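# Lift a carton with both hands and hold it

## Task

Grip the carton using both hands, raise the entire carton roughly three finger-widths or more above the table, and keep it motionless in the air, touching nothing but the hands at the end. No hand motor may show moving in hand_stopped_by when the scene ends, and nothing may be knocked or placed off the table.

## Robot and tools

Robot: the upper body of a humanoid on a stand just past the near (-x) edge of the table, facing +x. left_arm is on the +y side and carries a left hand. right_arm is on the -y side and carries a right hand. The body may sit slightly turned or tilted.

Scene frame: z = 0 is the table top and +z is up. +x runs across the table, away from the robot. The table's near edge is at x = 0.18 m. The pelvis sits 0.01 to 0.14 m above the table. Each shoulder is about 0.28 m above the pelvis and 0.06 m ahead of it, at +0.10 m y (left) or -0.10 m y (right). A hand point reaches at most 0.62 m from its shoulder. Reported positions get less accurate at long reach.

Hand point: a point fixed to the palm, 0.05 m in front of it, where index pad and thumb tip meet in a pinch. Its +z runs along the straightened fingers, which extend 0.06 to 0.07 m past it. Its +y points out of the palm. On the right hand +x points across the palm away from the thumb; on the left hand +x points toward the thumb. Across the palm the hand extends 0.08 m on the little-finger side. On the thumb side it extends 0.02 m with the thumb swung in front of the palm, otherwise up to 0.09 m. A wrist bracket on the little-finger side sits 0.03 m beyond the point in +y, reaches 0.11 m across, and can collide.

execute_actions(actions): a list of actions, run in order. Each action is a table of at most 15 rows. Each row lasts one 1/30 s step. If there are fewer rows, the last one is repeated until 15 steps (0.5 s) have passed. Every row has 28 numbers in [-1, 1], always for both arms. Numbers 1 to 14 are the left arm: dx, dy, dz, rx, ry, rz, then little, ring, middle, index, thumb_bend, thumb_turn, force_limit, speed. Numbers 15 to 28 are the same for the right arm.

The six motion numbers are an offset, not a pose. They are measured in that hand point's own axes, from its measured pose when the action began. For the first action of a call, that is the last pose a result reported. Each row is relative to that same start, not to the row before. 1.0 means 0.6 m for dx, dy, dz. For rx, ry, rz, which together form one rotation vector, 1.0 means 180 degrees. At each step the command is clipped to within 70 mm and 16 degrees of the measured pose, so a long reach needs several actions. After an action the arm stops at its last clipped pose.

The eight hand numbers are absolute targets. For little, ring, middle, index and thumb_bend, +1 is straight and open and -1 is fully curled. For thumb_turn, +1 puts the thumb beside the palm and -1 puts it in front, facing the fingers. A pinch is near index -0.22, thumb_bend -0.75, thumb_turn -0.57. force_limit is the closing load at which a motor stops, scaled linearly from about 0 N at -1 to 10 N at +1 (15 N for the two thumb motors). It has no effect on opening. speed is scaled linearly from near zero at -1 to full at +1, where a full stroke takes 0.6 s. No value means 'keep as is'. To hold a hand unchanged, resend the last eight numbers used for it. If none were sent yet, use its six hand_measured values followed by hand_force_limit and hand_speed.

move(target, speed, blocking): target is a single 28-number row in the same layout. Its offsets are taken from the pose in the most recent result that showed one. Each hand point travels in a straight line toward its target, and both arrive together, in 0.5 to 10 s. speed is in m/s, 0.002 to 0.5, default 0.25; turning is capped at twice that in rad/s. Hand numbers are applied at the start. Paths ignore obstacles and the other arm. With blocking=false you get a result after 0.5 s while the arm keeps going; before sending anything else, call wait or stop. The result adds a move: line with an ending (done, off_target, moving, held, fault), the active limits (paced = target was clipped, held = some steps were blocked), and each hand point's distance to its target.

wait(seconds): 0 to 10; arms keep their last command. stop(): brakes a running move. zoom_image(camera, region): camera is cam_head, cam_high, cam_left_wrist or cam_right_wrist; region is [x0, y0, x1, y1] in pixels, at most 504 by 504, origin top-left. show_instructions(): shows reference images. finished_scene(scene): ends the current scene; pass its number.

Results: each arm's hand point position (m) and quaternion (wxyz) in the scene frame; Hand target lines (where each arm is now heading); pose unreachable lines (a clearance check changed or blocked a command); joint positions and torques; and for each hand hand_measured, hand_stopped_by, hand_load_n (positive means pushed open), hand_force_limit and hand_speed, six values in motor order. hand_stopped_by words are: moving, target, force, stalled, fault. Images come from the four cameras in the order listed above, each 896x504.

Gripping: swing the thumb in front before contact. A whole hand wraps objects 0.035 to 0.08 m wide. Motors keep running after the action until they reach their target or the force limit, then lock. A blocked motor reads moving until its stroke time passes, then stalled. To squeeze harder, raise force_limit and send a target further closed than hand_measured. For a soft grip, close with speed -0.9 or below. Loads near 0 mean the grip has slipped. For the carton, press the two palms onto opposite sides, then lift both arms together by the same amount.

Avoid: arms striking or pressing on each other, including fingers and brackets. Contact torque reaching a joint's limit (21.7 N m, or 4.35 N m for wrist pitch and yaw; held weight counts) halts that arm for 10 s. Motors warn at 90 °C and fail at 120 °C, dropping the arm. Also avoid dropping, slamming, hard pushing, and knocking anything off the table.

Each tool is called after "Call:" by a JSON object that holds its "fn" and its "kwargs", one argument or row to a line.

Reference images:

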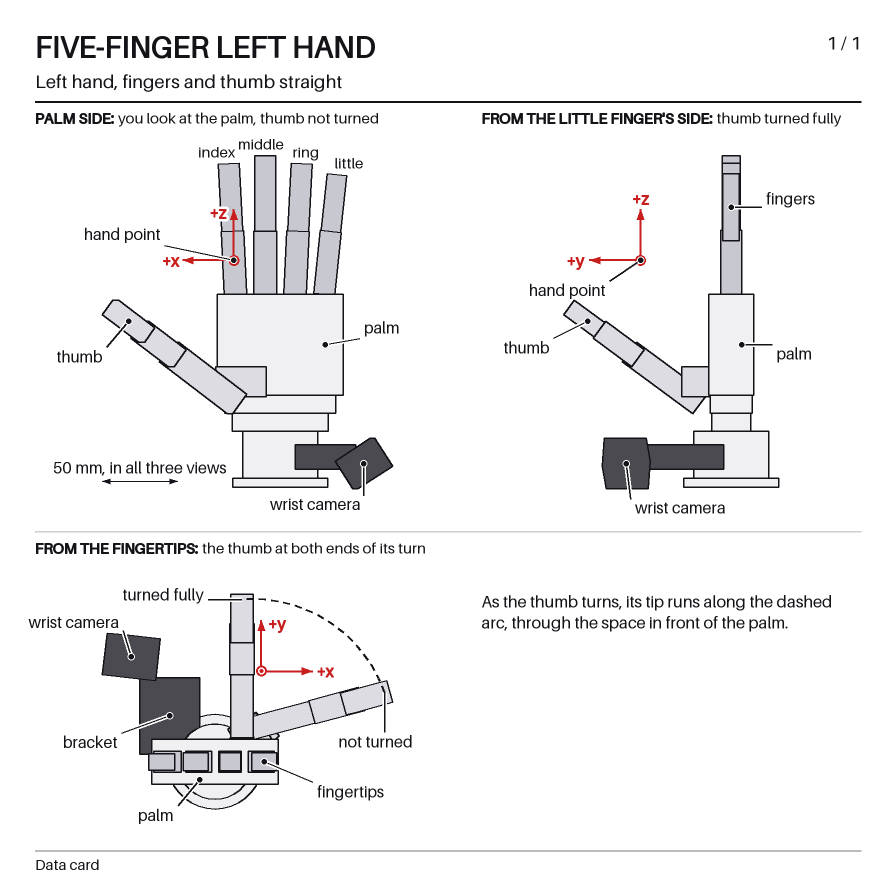

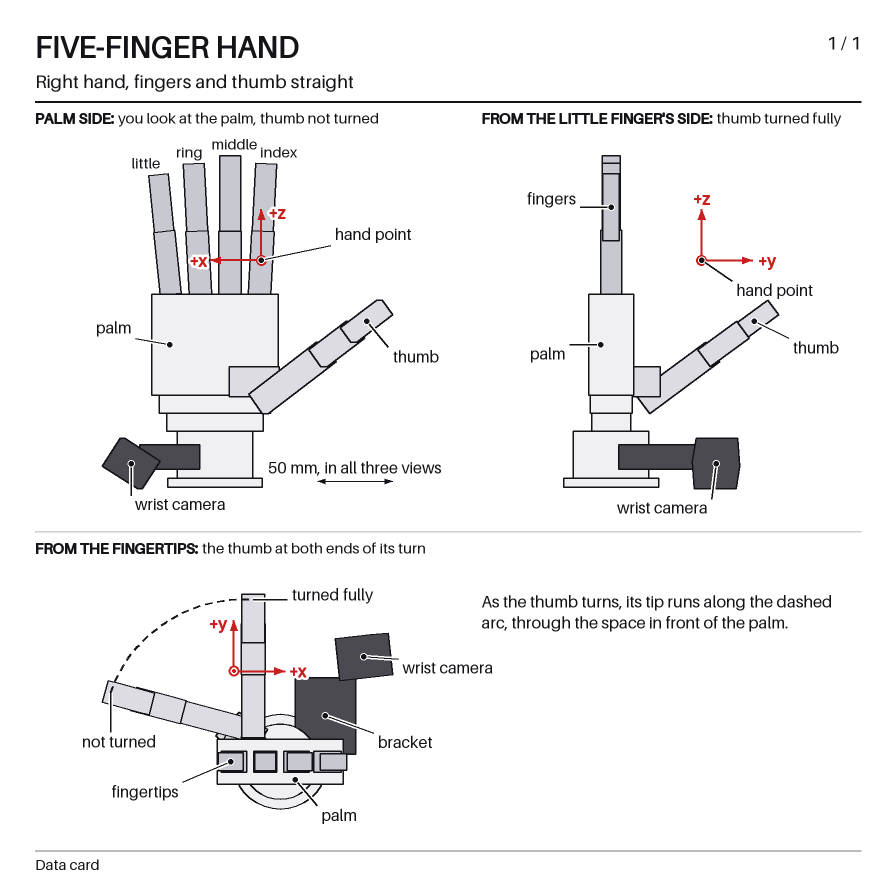

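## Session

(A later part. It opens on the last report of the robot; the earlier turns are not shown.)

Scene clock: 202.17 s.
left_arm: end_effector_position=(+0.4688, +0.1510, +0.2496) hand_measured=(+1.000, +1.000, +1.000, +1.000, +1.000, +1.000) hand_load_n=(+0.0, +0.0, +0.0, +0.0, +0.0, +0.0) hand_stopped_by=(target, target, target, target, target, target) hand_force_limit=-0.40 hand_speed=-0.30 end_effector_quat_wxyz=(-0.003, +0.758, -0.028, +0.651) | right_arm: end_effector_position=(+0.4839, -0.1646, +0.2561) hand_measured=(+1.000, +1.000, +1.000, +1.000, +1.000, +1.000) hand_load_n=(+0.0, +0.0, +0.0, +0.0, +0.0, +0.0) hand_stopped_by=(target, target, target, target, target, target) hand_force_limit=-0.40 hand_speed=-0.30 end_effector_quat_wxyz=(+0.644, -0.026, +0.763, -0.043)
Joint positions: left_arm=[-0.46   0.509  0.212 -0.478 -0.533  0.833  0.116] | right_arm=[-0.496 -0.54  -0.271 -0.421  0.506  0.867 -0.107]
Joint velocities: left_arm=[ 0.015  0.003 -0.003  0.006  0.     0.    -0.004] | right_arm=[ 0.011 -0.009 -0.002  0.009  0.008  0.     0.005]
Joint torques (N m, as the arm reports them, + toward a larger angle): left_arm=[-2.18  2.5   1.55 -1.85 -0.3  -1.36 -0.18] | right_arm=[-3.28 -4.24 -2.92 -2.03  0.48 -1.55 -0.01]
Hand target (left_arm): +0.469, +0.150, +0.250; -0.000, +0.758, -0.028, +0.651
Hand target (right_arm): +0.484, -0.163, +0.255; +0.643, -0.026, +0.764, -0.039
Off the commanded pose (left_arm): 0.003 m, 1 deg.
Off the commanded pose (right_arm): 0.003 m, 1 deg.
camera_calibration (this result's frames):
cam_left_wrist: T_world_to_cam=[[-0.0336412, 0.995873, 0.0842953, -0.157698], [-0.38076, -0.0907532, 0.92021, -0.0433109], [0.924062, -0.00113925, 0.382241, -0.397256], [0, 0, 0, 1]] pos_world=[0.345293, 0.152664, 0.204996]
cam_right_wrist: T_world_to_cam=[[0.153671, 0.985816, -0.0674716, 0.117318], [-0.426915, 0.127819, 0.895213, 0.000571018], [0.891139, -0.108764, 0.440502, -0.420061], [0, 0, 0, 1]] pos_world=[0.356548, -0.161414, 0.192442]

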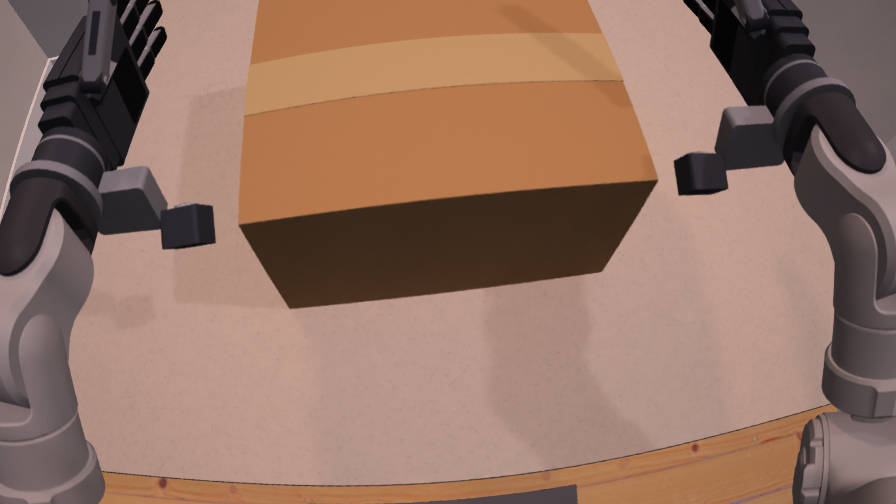

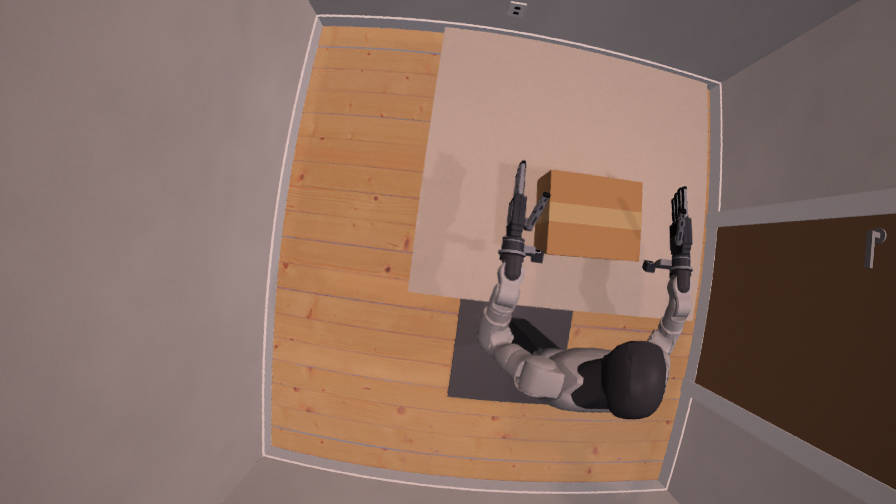

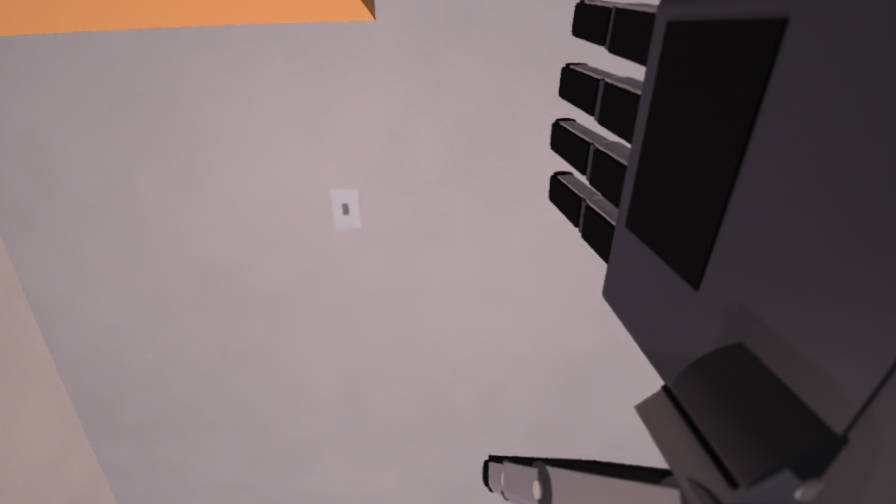

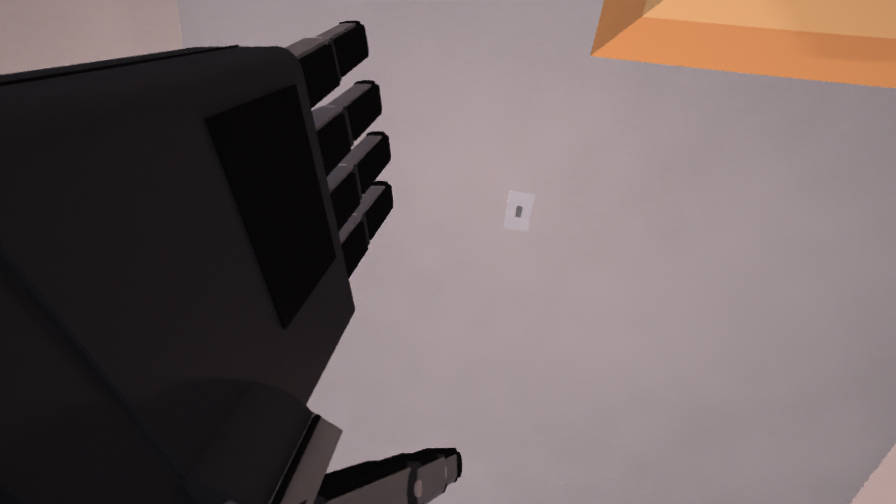

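Call:
{"fn": "move", "kwargs": {
  "target": [-0.182,0,-0.013,0,-0.163,-0.013,1,1,1,1,1,1,0,0,0.198,0.01,-0.015,0,0.157,0.03,1,1,1,1,1,1,0,0],
  "speed": 0.12
}}

Scene clock: 211.37 s.
left_arm: end_effector_position=(+0.4444, +0.1579, +0.1427) hand_measured=(+1.000, +1.000, +1.000, +1.000, +1.000, +1.000) hand_load_n=(+0.0, +0.0, +0.0, +0.0, +0.0, +0.0) hand_stopped_by=(target, target, target, target, target, target) hand_force_limit=0.00 hand_speed=0.00 end_effector_quat_wxyz=(-0.001, +0.899, -0.014, +0.438) | right_arm: end_effector_position=(+0.4536, -0.1719, +0.1389) hand_measured=(+1.000, +1.000, +1.000, +1.000, +1.000, +1.000) hand_load_n=(+0.0, +0.0, +0.0, +0.0, +0.0, +0.0) hand_stopped_by=(target, target, target, target, target, target) hand_force_limit=0.00 hand_speed=0.00 end_effector_quat_wxyz=(+0.438, +0.016, +0.898, -0.026)
Joint positions: left_arm=[-0.526  0.491  0.271 -0.43  -0.667  1.387  0.212] | right_arm=[-0.499 -0.453 -0.327 -0.387  0.567  1.342 -0.172]
Joint velocities: left_arm=[ 0.    -0.003  0.002 -0.008  0.     0.     0.   ] | right_arm=[-0.002  0.006  0.005 -0.006  0.006  0.     0.   ]
Joint torques (N m, as the arm reports them, + toward a larger angle): left_arm=[-2.08  2.03  1.91 -1.86  0.2  -0.85  0.01] | right_arm=[-3.42 -3.99 -2.63 -2.04  0.56 -1.05 -0.08]
Hand target (left_arm): +0.445, +0.158, +0.143; -0.000, +0.899, -0.012, +0.438
Hand target (right_arm): +0.454, -0.172, +0.139; +0.438, +0.018, +0.898, -0.025
Off the commanded pose (left_arm): 0.002 m, 1 deg.
Off the commanded pose (right_arm): 0.003 m, 1 deg.
move: done
camera_calibration (this result's frames):
cam_left_wrist: T_world_to_cam=[[-0.0180397, 0.996054, 0.0869001, -0.163703], [0.120426, -0.0841169, 0.989152, -0.187176], [0.992558, 0.028309, -0.118434, -0.297427], [0, 0, 0, 1]] pos_world=[0.314801, 0.155732, 0.164146]
cam_right_wrist: T_world_to_cam=[[0.187098, 0.97981, -0.0704714, 0.105534], [0.0527555, 0.0616127, 0.996705, -0.149507], [0.980924, -0.1902, -0.0401627, -0.33025], [0, 0, 0, 1]] pos_world=[0.312092, -0.157005, 0.143187]

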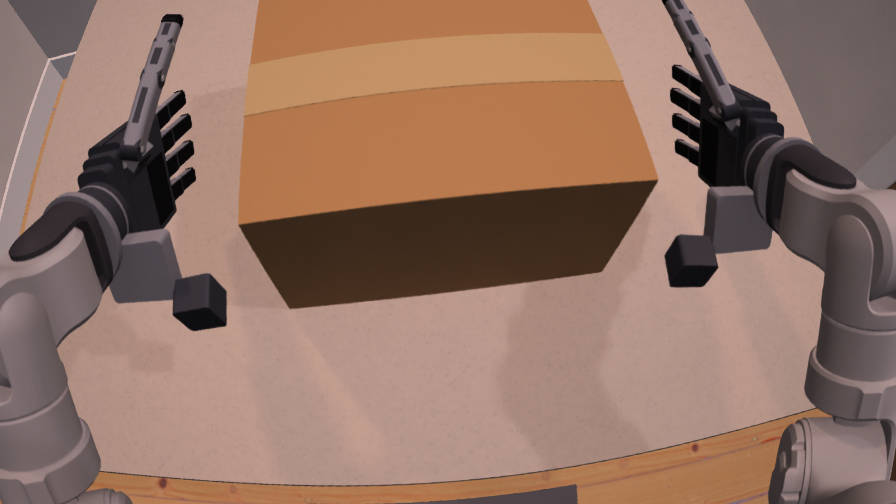

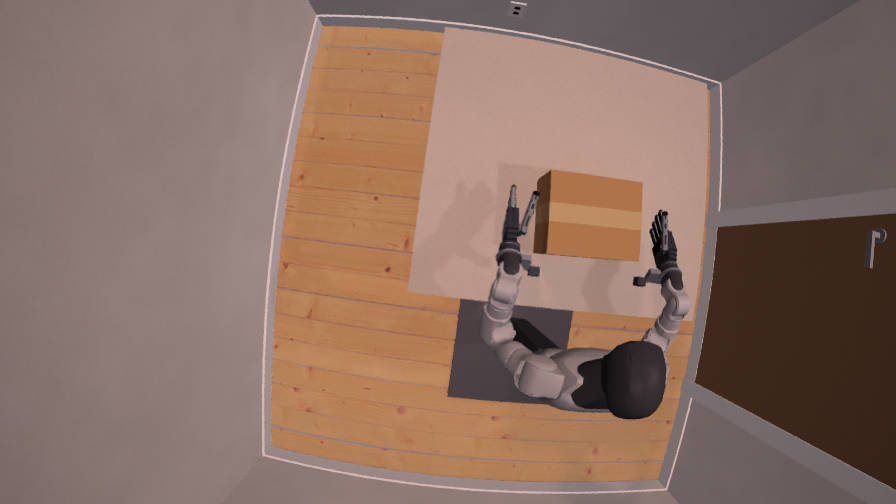

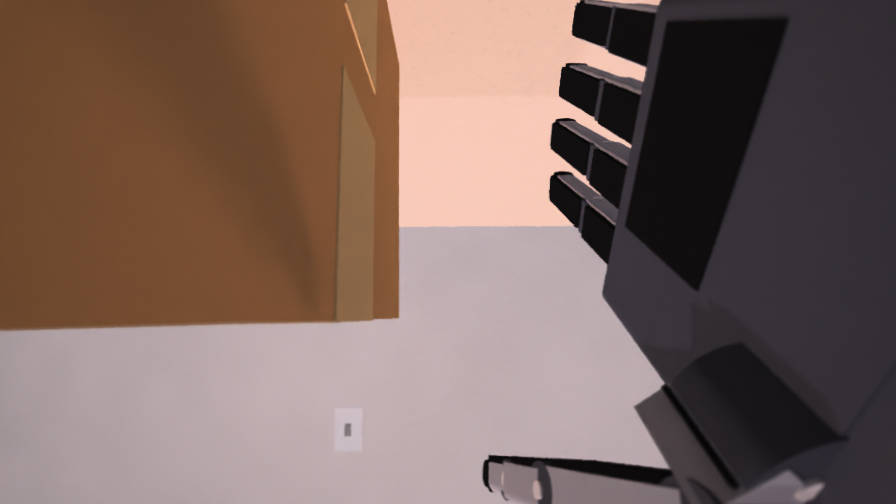

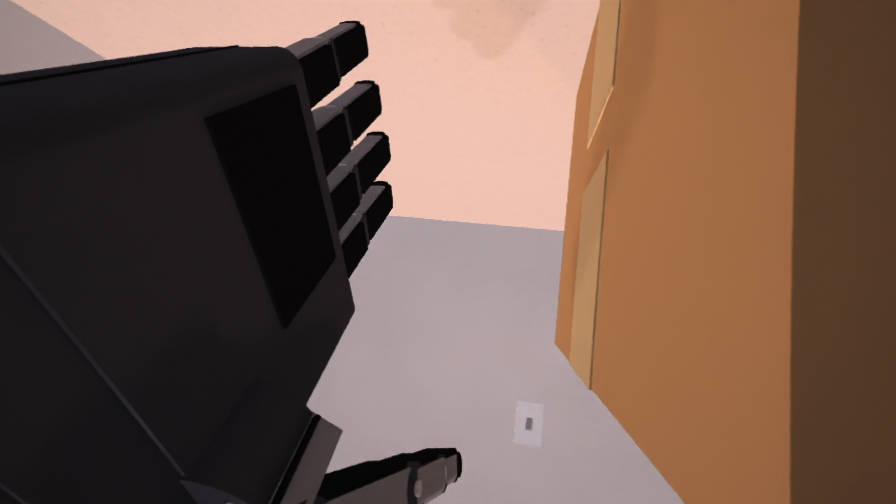

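Call:
{"fn": "move", "kwargs": {
  "target": [0.018,0.115,-0.014,0,0.045,0,1,1,1,1,1,1,0,0,-0.02,0.09,-0.01,-0.02,-0.045,0,1,1,1,1,1,1,0,0],
  "speed": 0.07
}}

Call:
{"fn": "move", "kwargs": {
  "target": [0,0.125,-0.01,-0.045,0,0,1,1,1,1,1,1,0,0,0,0.125,0,-0.045,0,0,1,1,1,1,1,1,0,0],
  "speed": 0.04
}}

Scene clock: 217.67 s.
left_arm: end_effector_position=(+0.4438, +0.0872, +0.1628) hand_measured=(+1.000, +1.000, +1.000, +1.000, +1.000, +1.000) hand_load_n=(+0.0, +0.0, +0.0, +0.0, +0.0, +0.0) hand_stopped_by=(target, target, target, target, target, target) hand_force_limit=0.00 hand_speed=0.00 end_effector_quat_wxyz=(+0.005, +0.862, -0.013, +0.506) | right_arm: end_effector_position=(+0.4574, -0.1191, +0.1509) hand_measured=(+1.000, +1.000, +1.000, +1.000, +1.000, +1.000) hand_load_n=(+0.0, +0.0, +0.0, +0.0, +0.0, +0.0) hand_stopped_by=(target, target, target, target, target, target) hand_force_limit=0.00 hand_speed=0.00 end_effector_quat_wxyz=(+0.499, +0.007, +0.867, +0.007)
Joint positions: left_arm=[-0.489  0.245  0.069 -0.593 -0.579  1.27   0.441] | right_arm=[-0.442 -0.313 -0.19  -0.458  0.531  1.147 -0.251]
Joint velocities: left_arm=[ 0.005  0.    -0.008 -0.006  0.    -0.004  0.008] | right_arm=[-0.003 -0.003 -0.005 -0.002 -0.014 -0.005 -0.009]
Joint torques (N m, as the arm reports them, + toward a larger angle): left_arm=[-1.15  0.88  0.22 -2.43  0.15 -1.13  0.08] | right_arm=[-2.95 -2.9  -1.93 -2.46  0.44 -1.4  -0.05]
Hand target (left_arm): +0.444, +0.088, +0.163; +0.002, +0.862, -0.012, +0.507
Hand target (right_arm): +0.457, -0.120, +0.151; +0.499, +0.007, +0.866, +0.003
Off the commanded pose (left_arm): 0.008 m, 1 deg.
Off the commanded pose (right_arm): 0.002 m, 1 deg.
move: off_target (left_arm)
camera_calibration (this result's frames):
cam_left_wrist: T_world_to_cam=[[-0.0247393, 0.997216, 0.0703404, -0.0895201], [-0.0333142, -0.0711453, 0.996909, -0.147097], [0.999139, 0.0223195, 0.0349815, -0.319878], [0, 0, 0, 1]] pos_world=[0.312487, 0.0859451, 0.164129]
cam_right_wrist: T_world_to_cam=[[0.145849, 0.989305, -0.0020107, 0.0636218], [-0.0850301, 0.0145605, 0.996272, -0.107432], [0.985646, -0.145134, 0.0862444, -0.339224], [0, 0, 0, 1]] pos_world=[0.315941, -0.11061, 0.136416]

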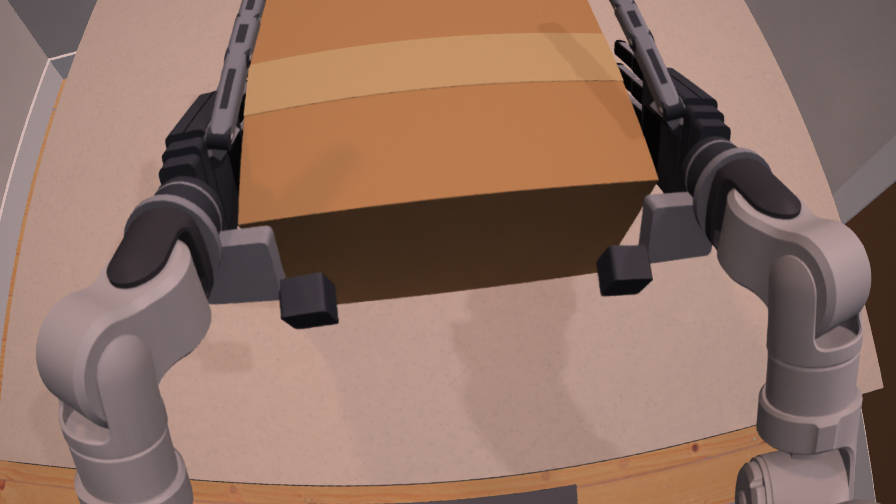

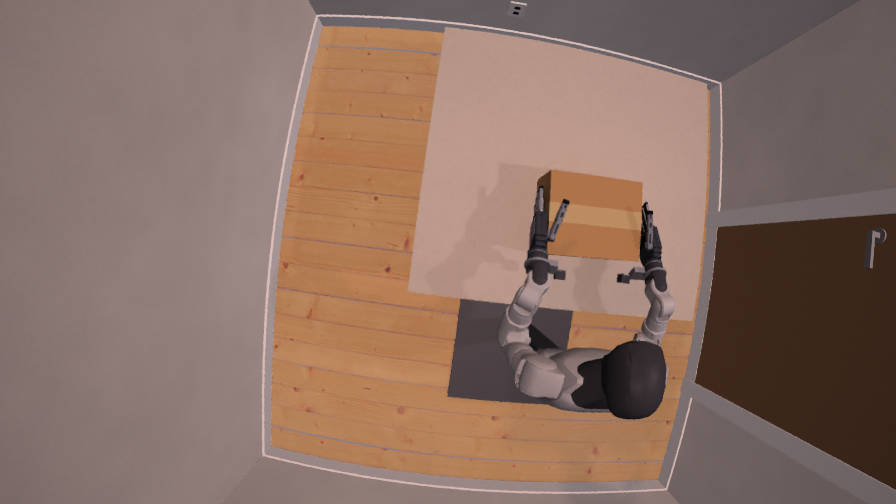

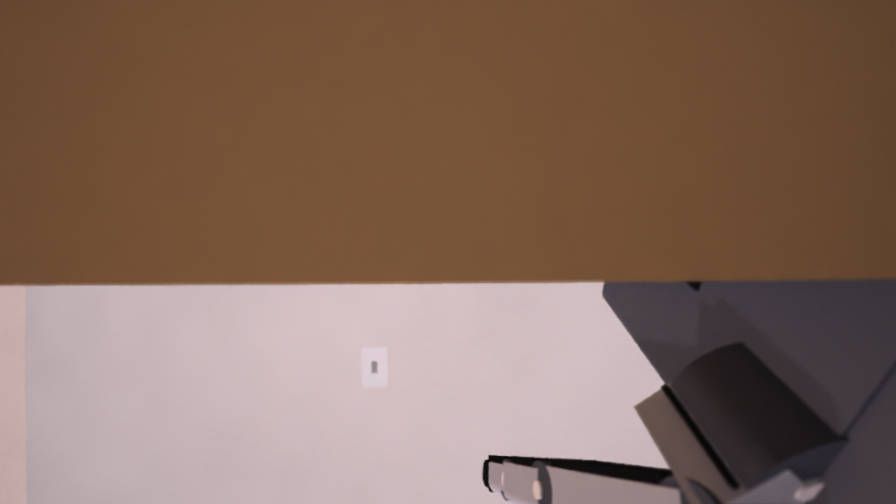

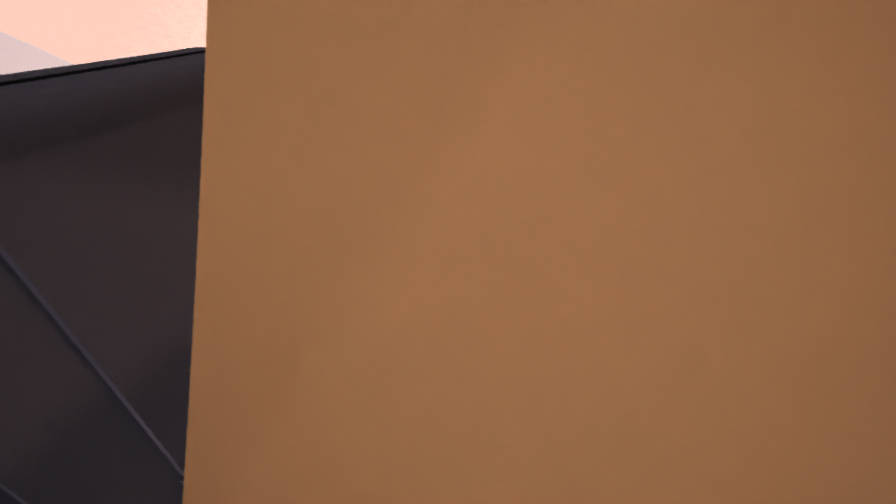

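Scene clock: 219.77 s.
left_arm: end_effector_position=(+0.4496, +0.0786, +0.1623) hand_measured=(+1.000, +1.000, +1.000, +1.000, +1.000, +1.000) hand_load_n=(+0.0, +0.0, +0.0, +0.0, +0.0, +0.0) hand_stopped_by=(target, target, target, target, target, target) hand_force_limit=0.00 hand_speed=0.00 end_effector_quat_wxyz=(-0.029, +0.859, +0.003, +0.511) | right_arm: end_effector_position=(+0.4630, -0.1043, +0.1461) hand_measured=(+1.000, +1.000, +1.000, +1.000, +1.000, +1.000) hand_load_n=(+0.0, +0.0, +0.0, +0.0, +0.0, +0.0) hand_stopped_by=(target, target, target, target, target, target) hand_force_limit=0.00 hand_speed=0.00 end_effector_quat_wxyz=(+0.499, +0.012, +0.866, -0.017)
Joint positions: left_arm=[-0.516  0.151 -0.005 -0.589 -0.483  1.275  0.544] | right_arm=[-0.476 -0.218 -0.125 -0.456  0.426  1.158 -0.317]
Joint velocities: left_arm=[-0.005 -0.011 -0.008 -0.009  0.029  0.008 -0.004] | right_arm=[ 0.     0.021 -0.003  0.002 -0.055  0.01   0.026]
Joint torques (N m, as the arm reports them, + toward a larger angle): left_arm=[-3.2  -4.98 -5.86 -2.42 -4.25 -0.78 -3.16] | right_arm=[-4.76  4.5   3.89 -2.49  2.2  -1.13  1.39]
Hand target (left_arm): +0.433, +0.018, +0.173; +0.065, +0.857, -0.048, +0.509
Hand target (right_arm): +0.453, -0.048, +0.154; +0.496, -0.025, +0.865, +0.070
Off the commanded pose (left_arm): 0.068 m, 12 deg.
Off the commanded pose (right_arm): 0.061 m, 11 deg.
move: off_target (left_arm, right_arm)
camera_calibration (this result's frames):
cam_left_wrist: T_world_to_cam=[[-0.0868383, 0.990031, 0.110896, -0.0588485], [-0.0394438, -0.114646, 0.992623, -0.140134], [0.995441, 0.0818236, 0.0490062, -0.33069], [0, 0, 0, 1]] pos_world=[0.318545, 0.0692544, 0.161832]
cam_right_wrist: T_world_to_cam=[[0.178081, 0.983351, -0.036164, 0.0376166], [-0.0850779, 0.0520004, 0.995016, -0.098321], [0.980331, -0.174117, 0.0929217, -0.34377], [0, 0, 0, 1]] pos_world=[0.321944, -0.0917337, 0.131135]

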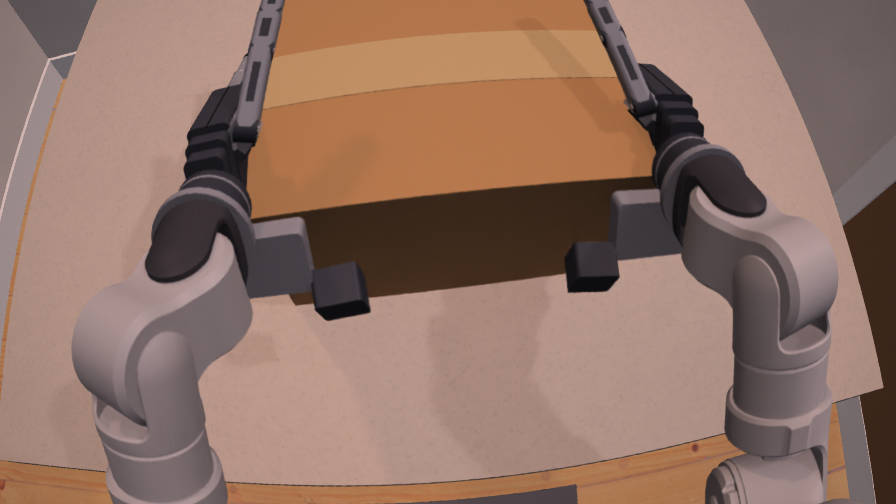

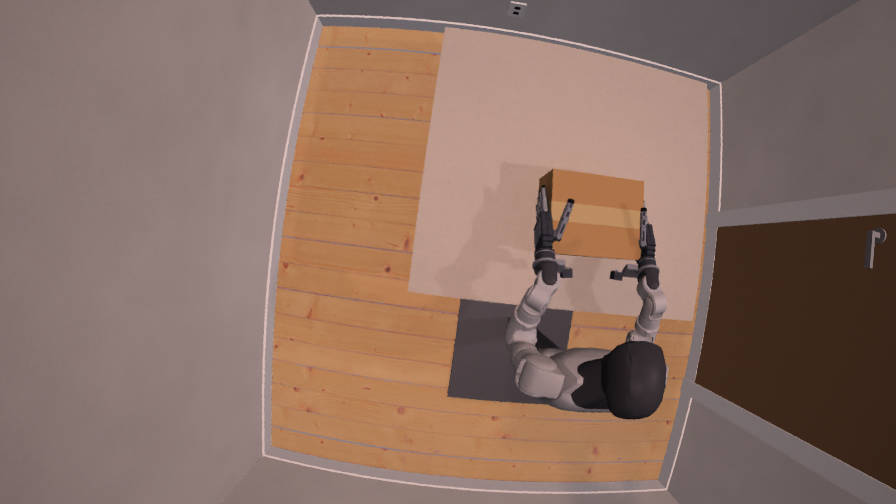

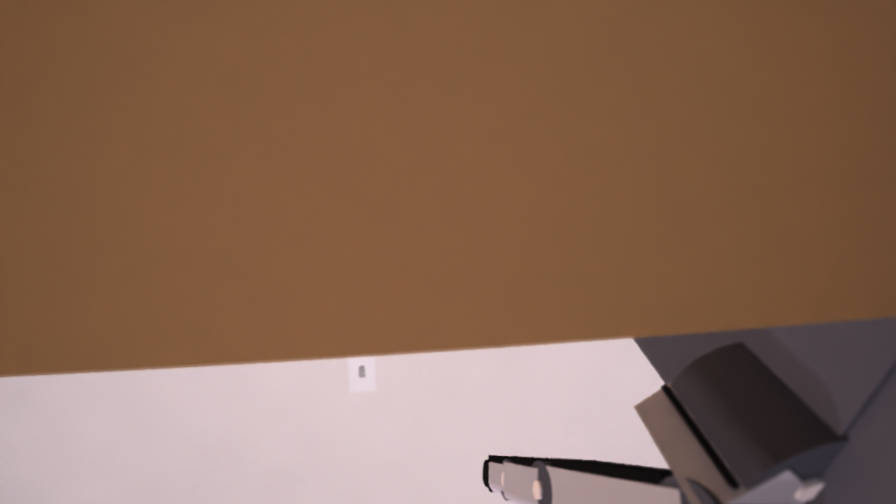

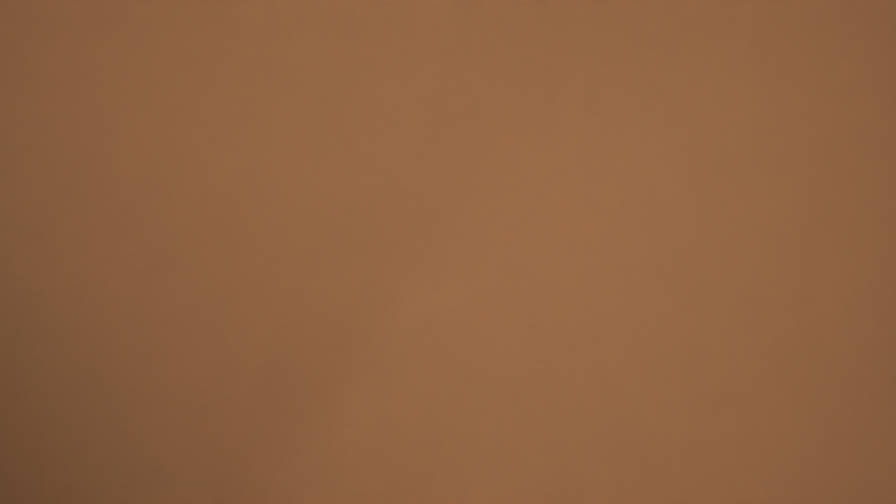

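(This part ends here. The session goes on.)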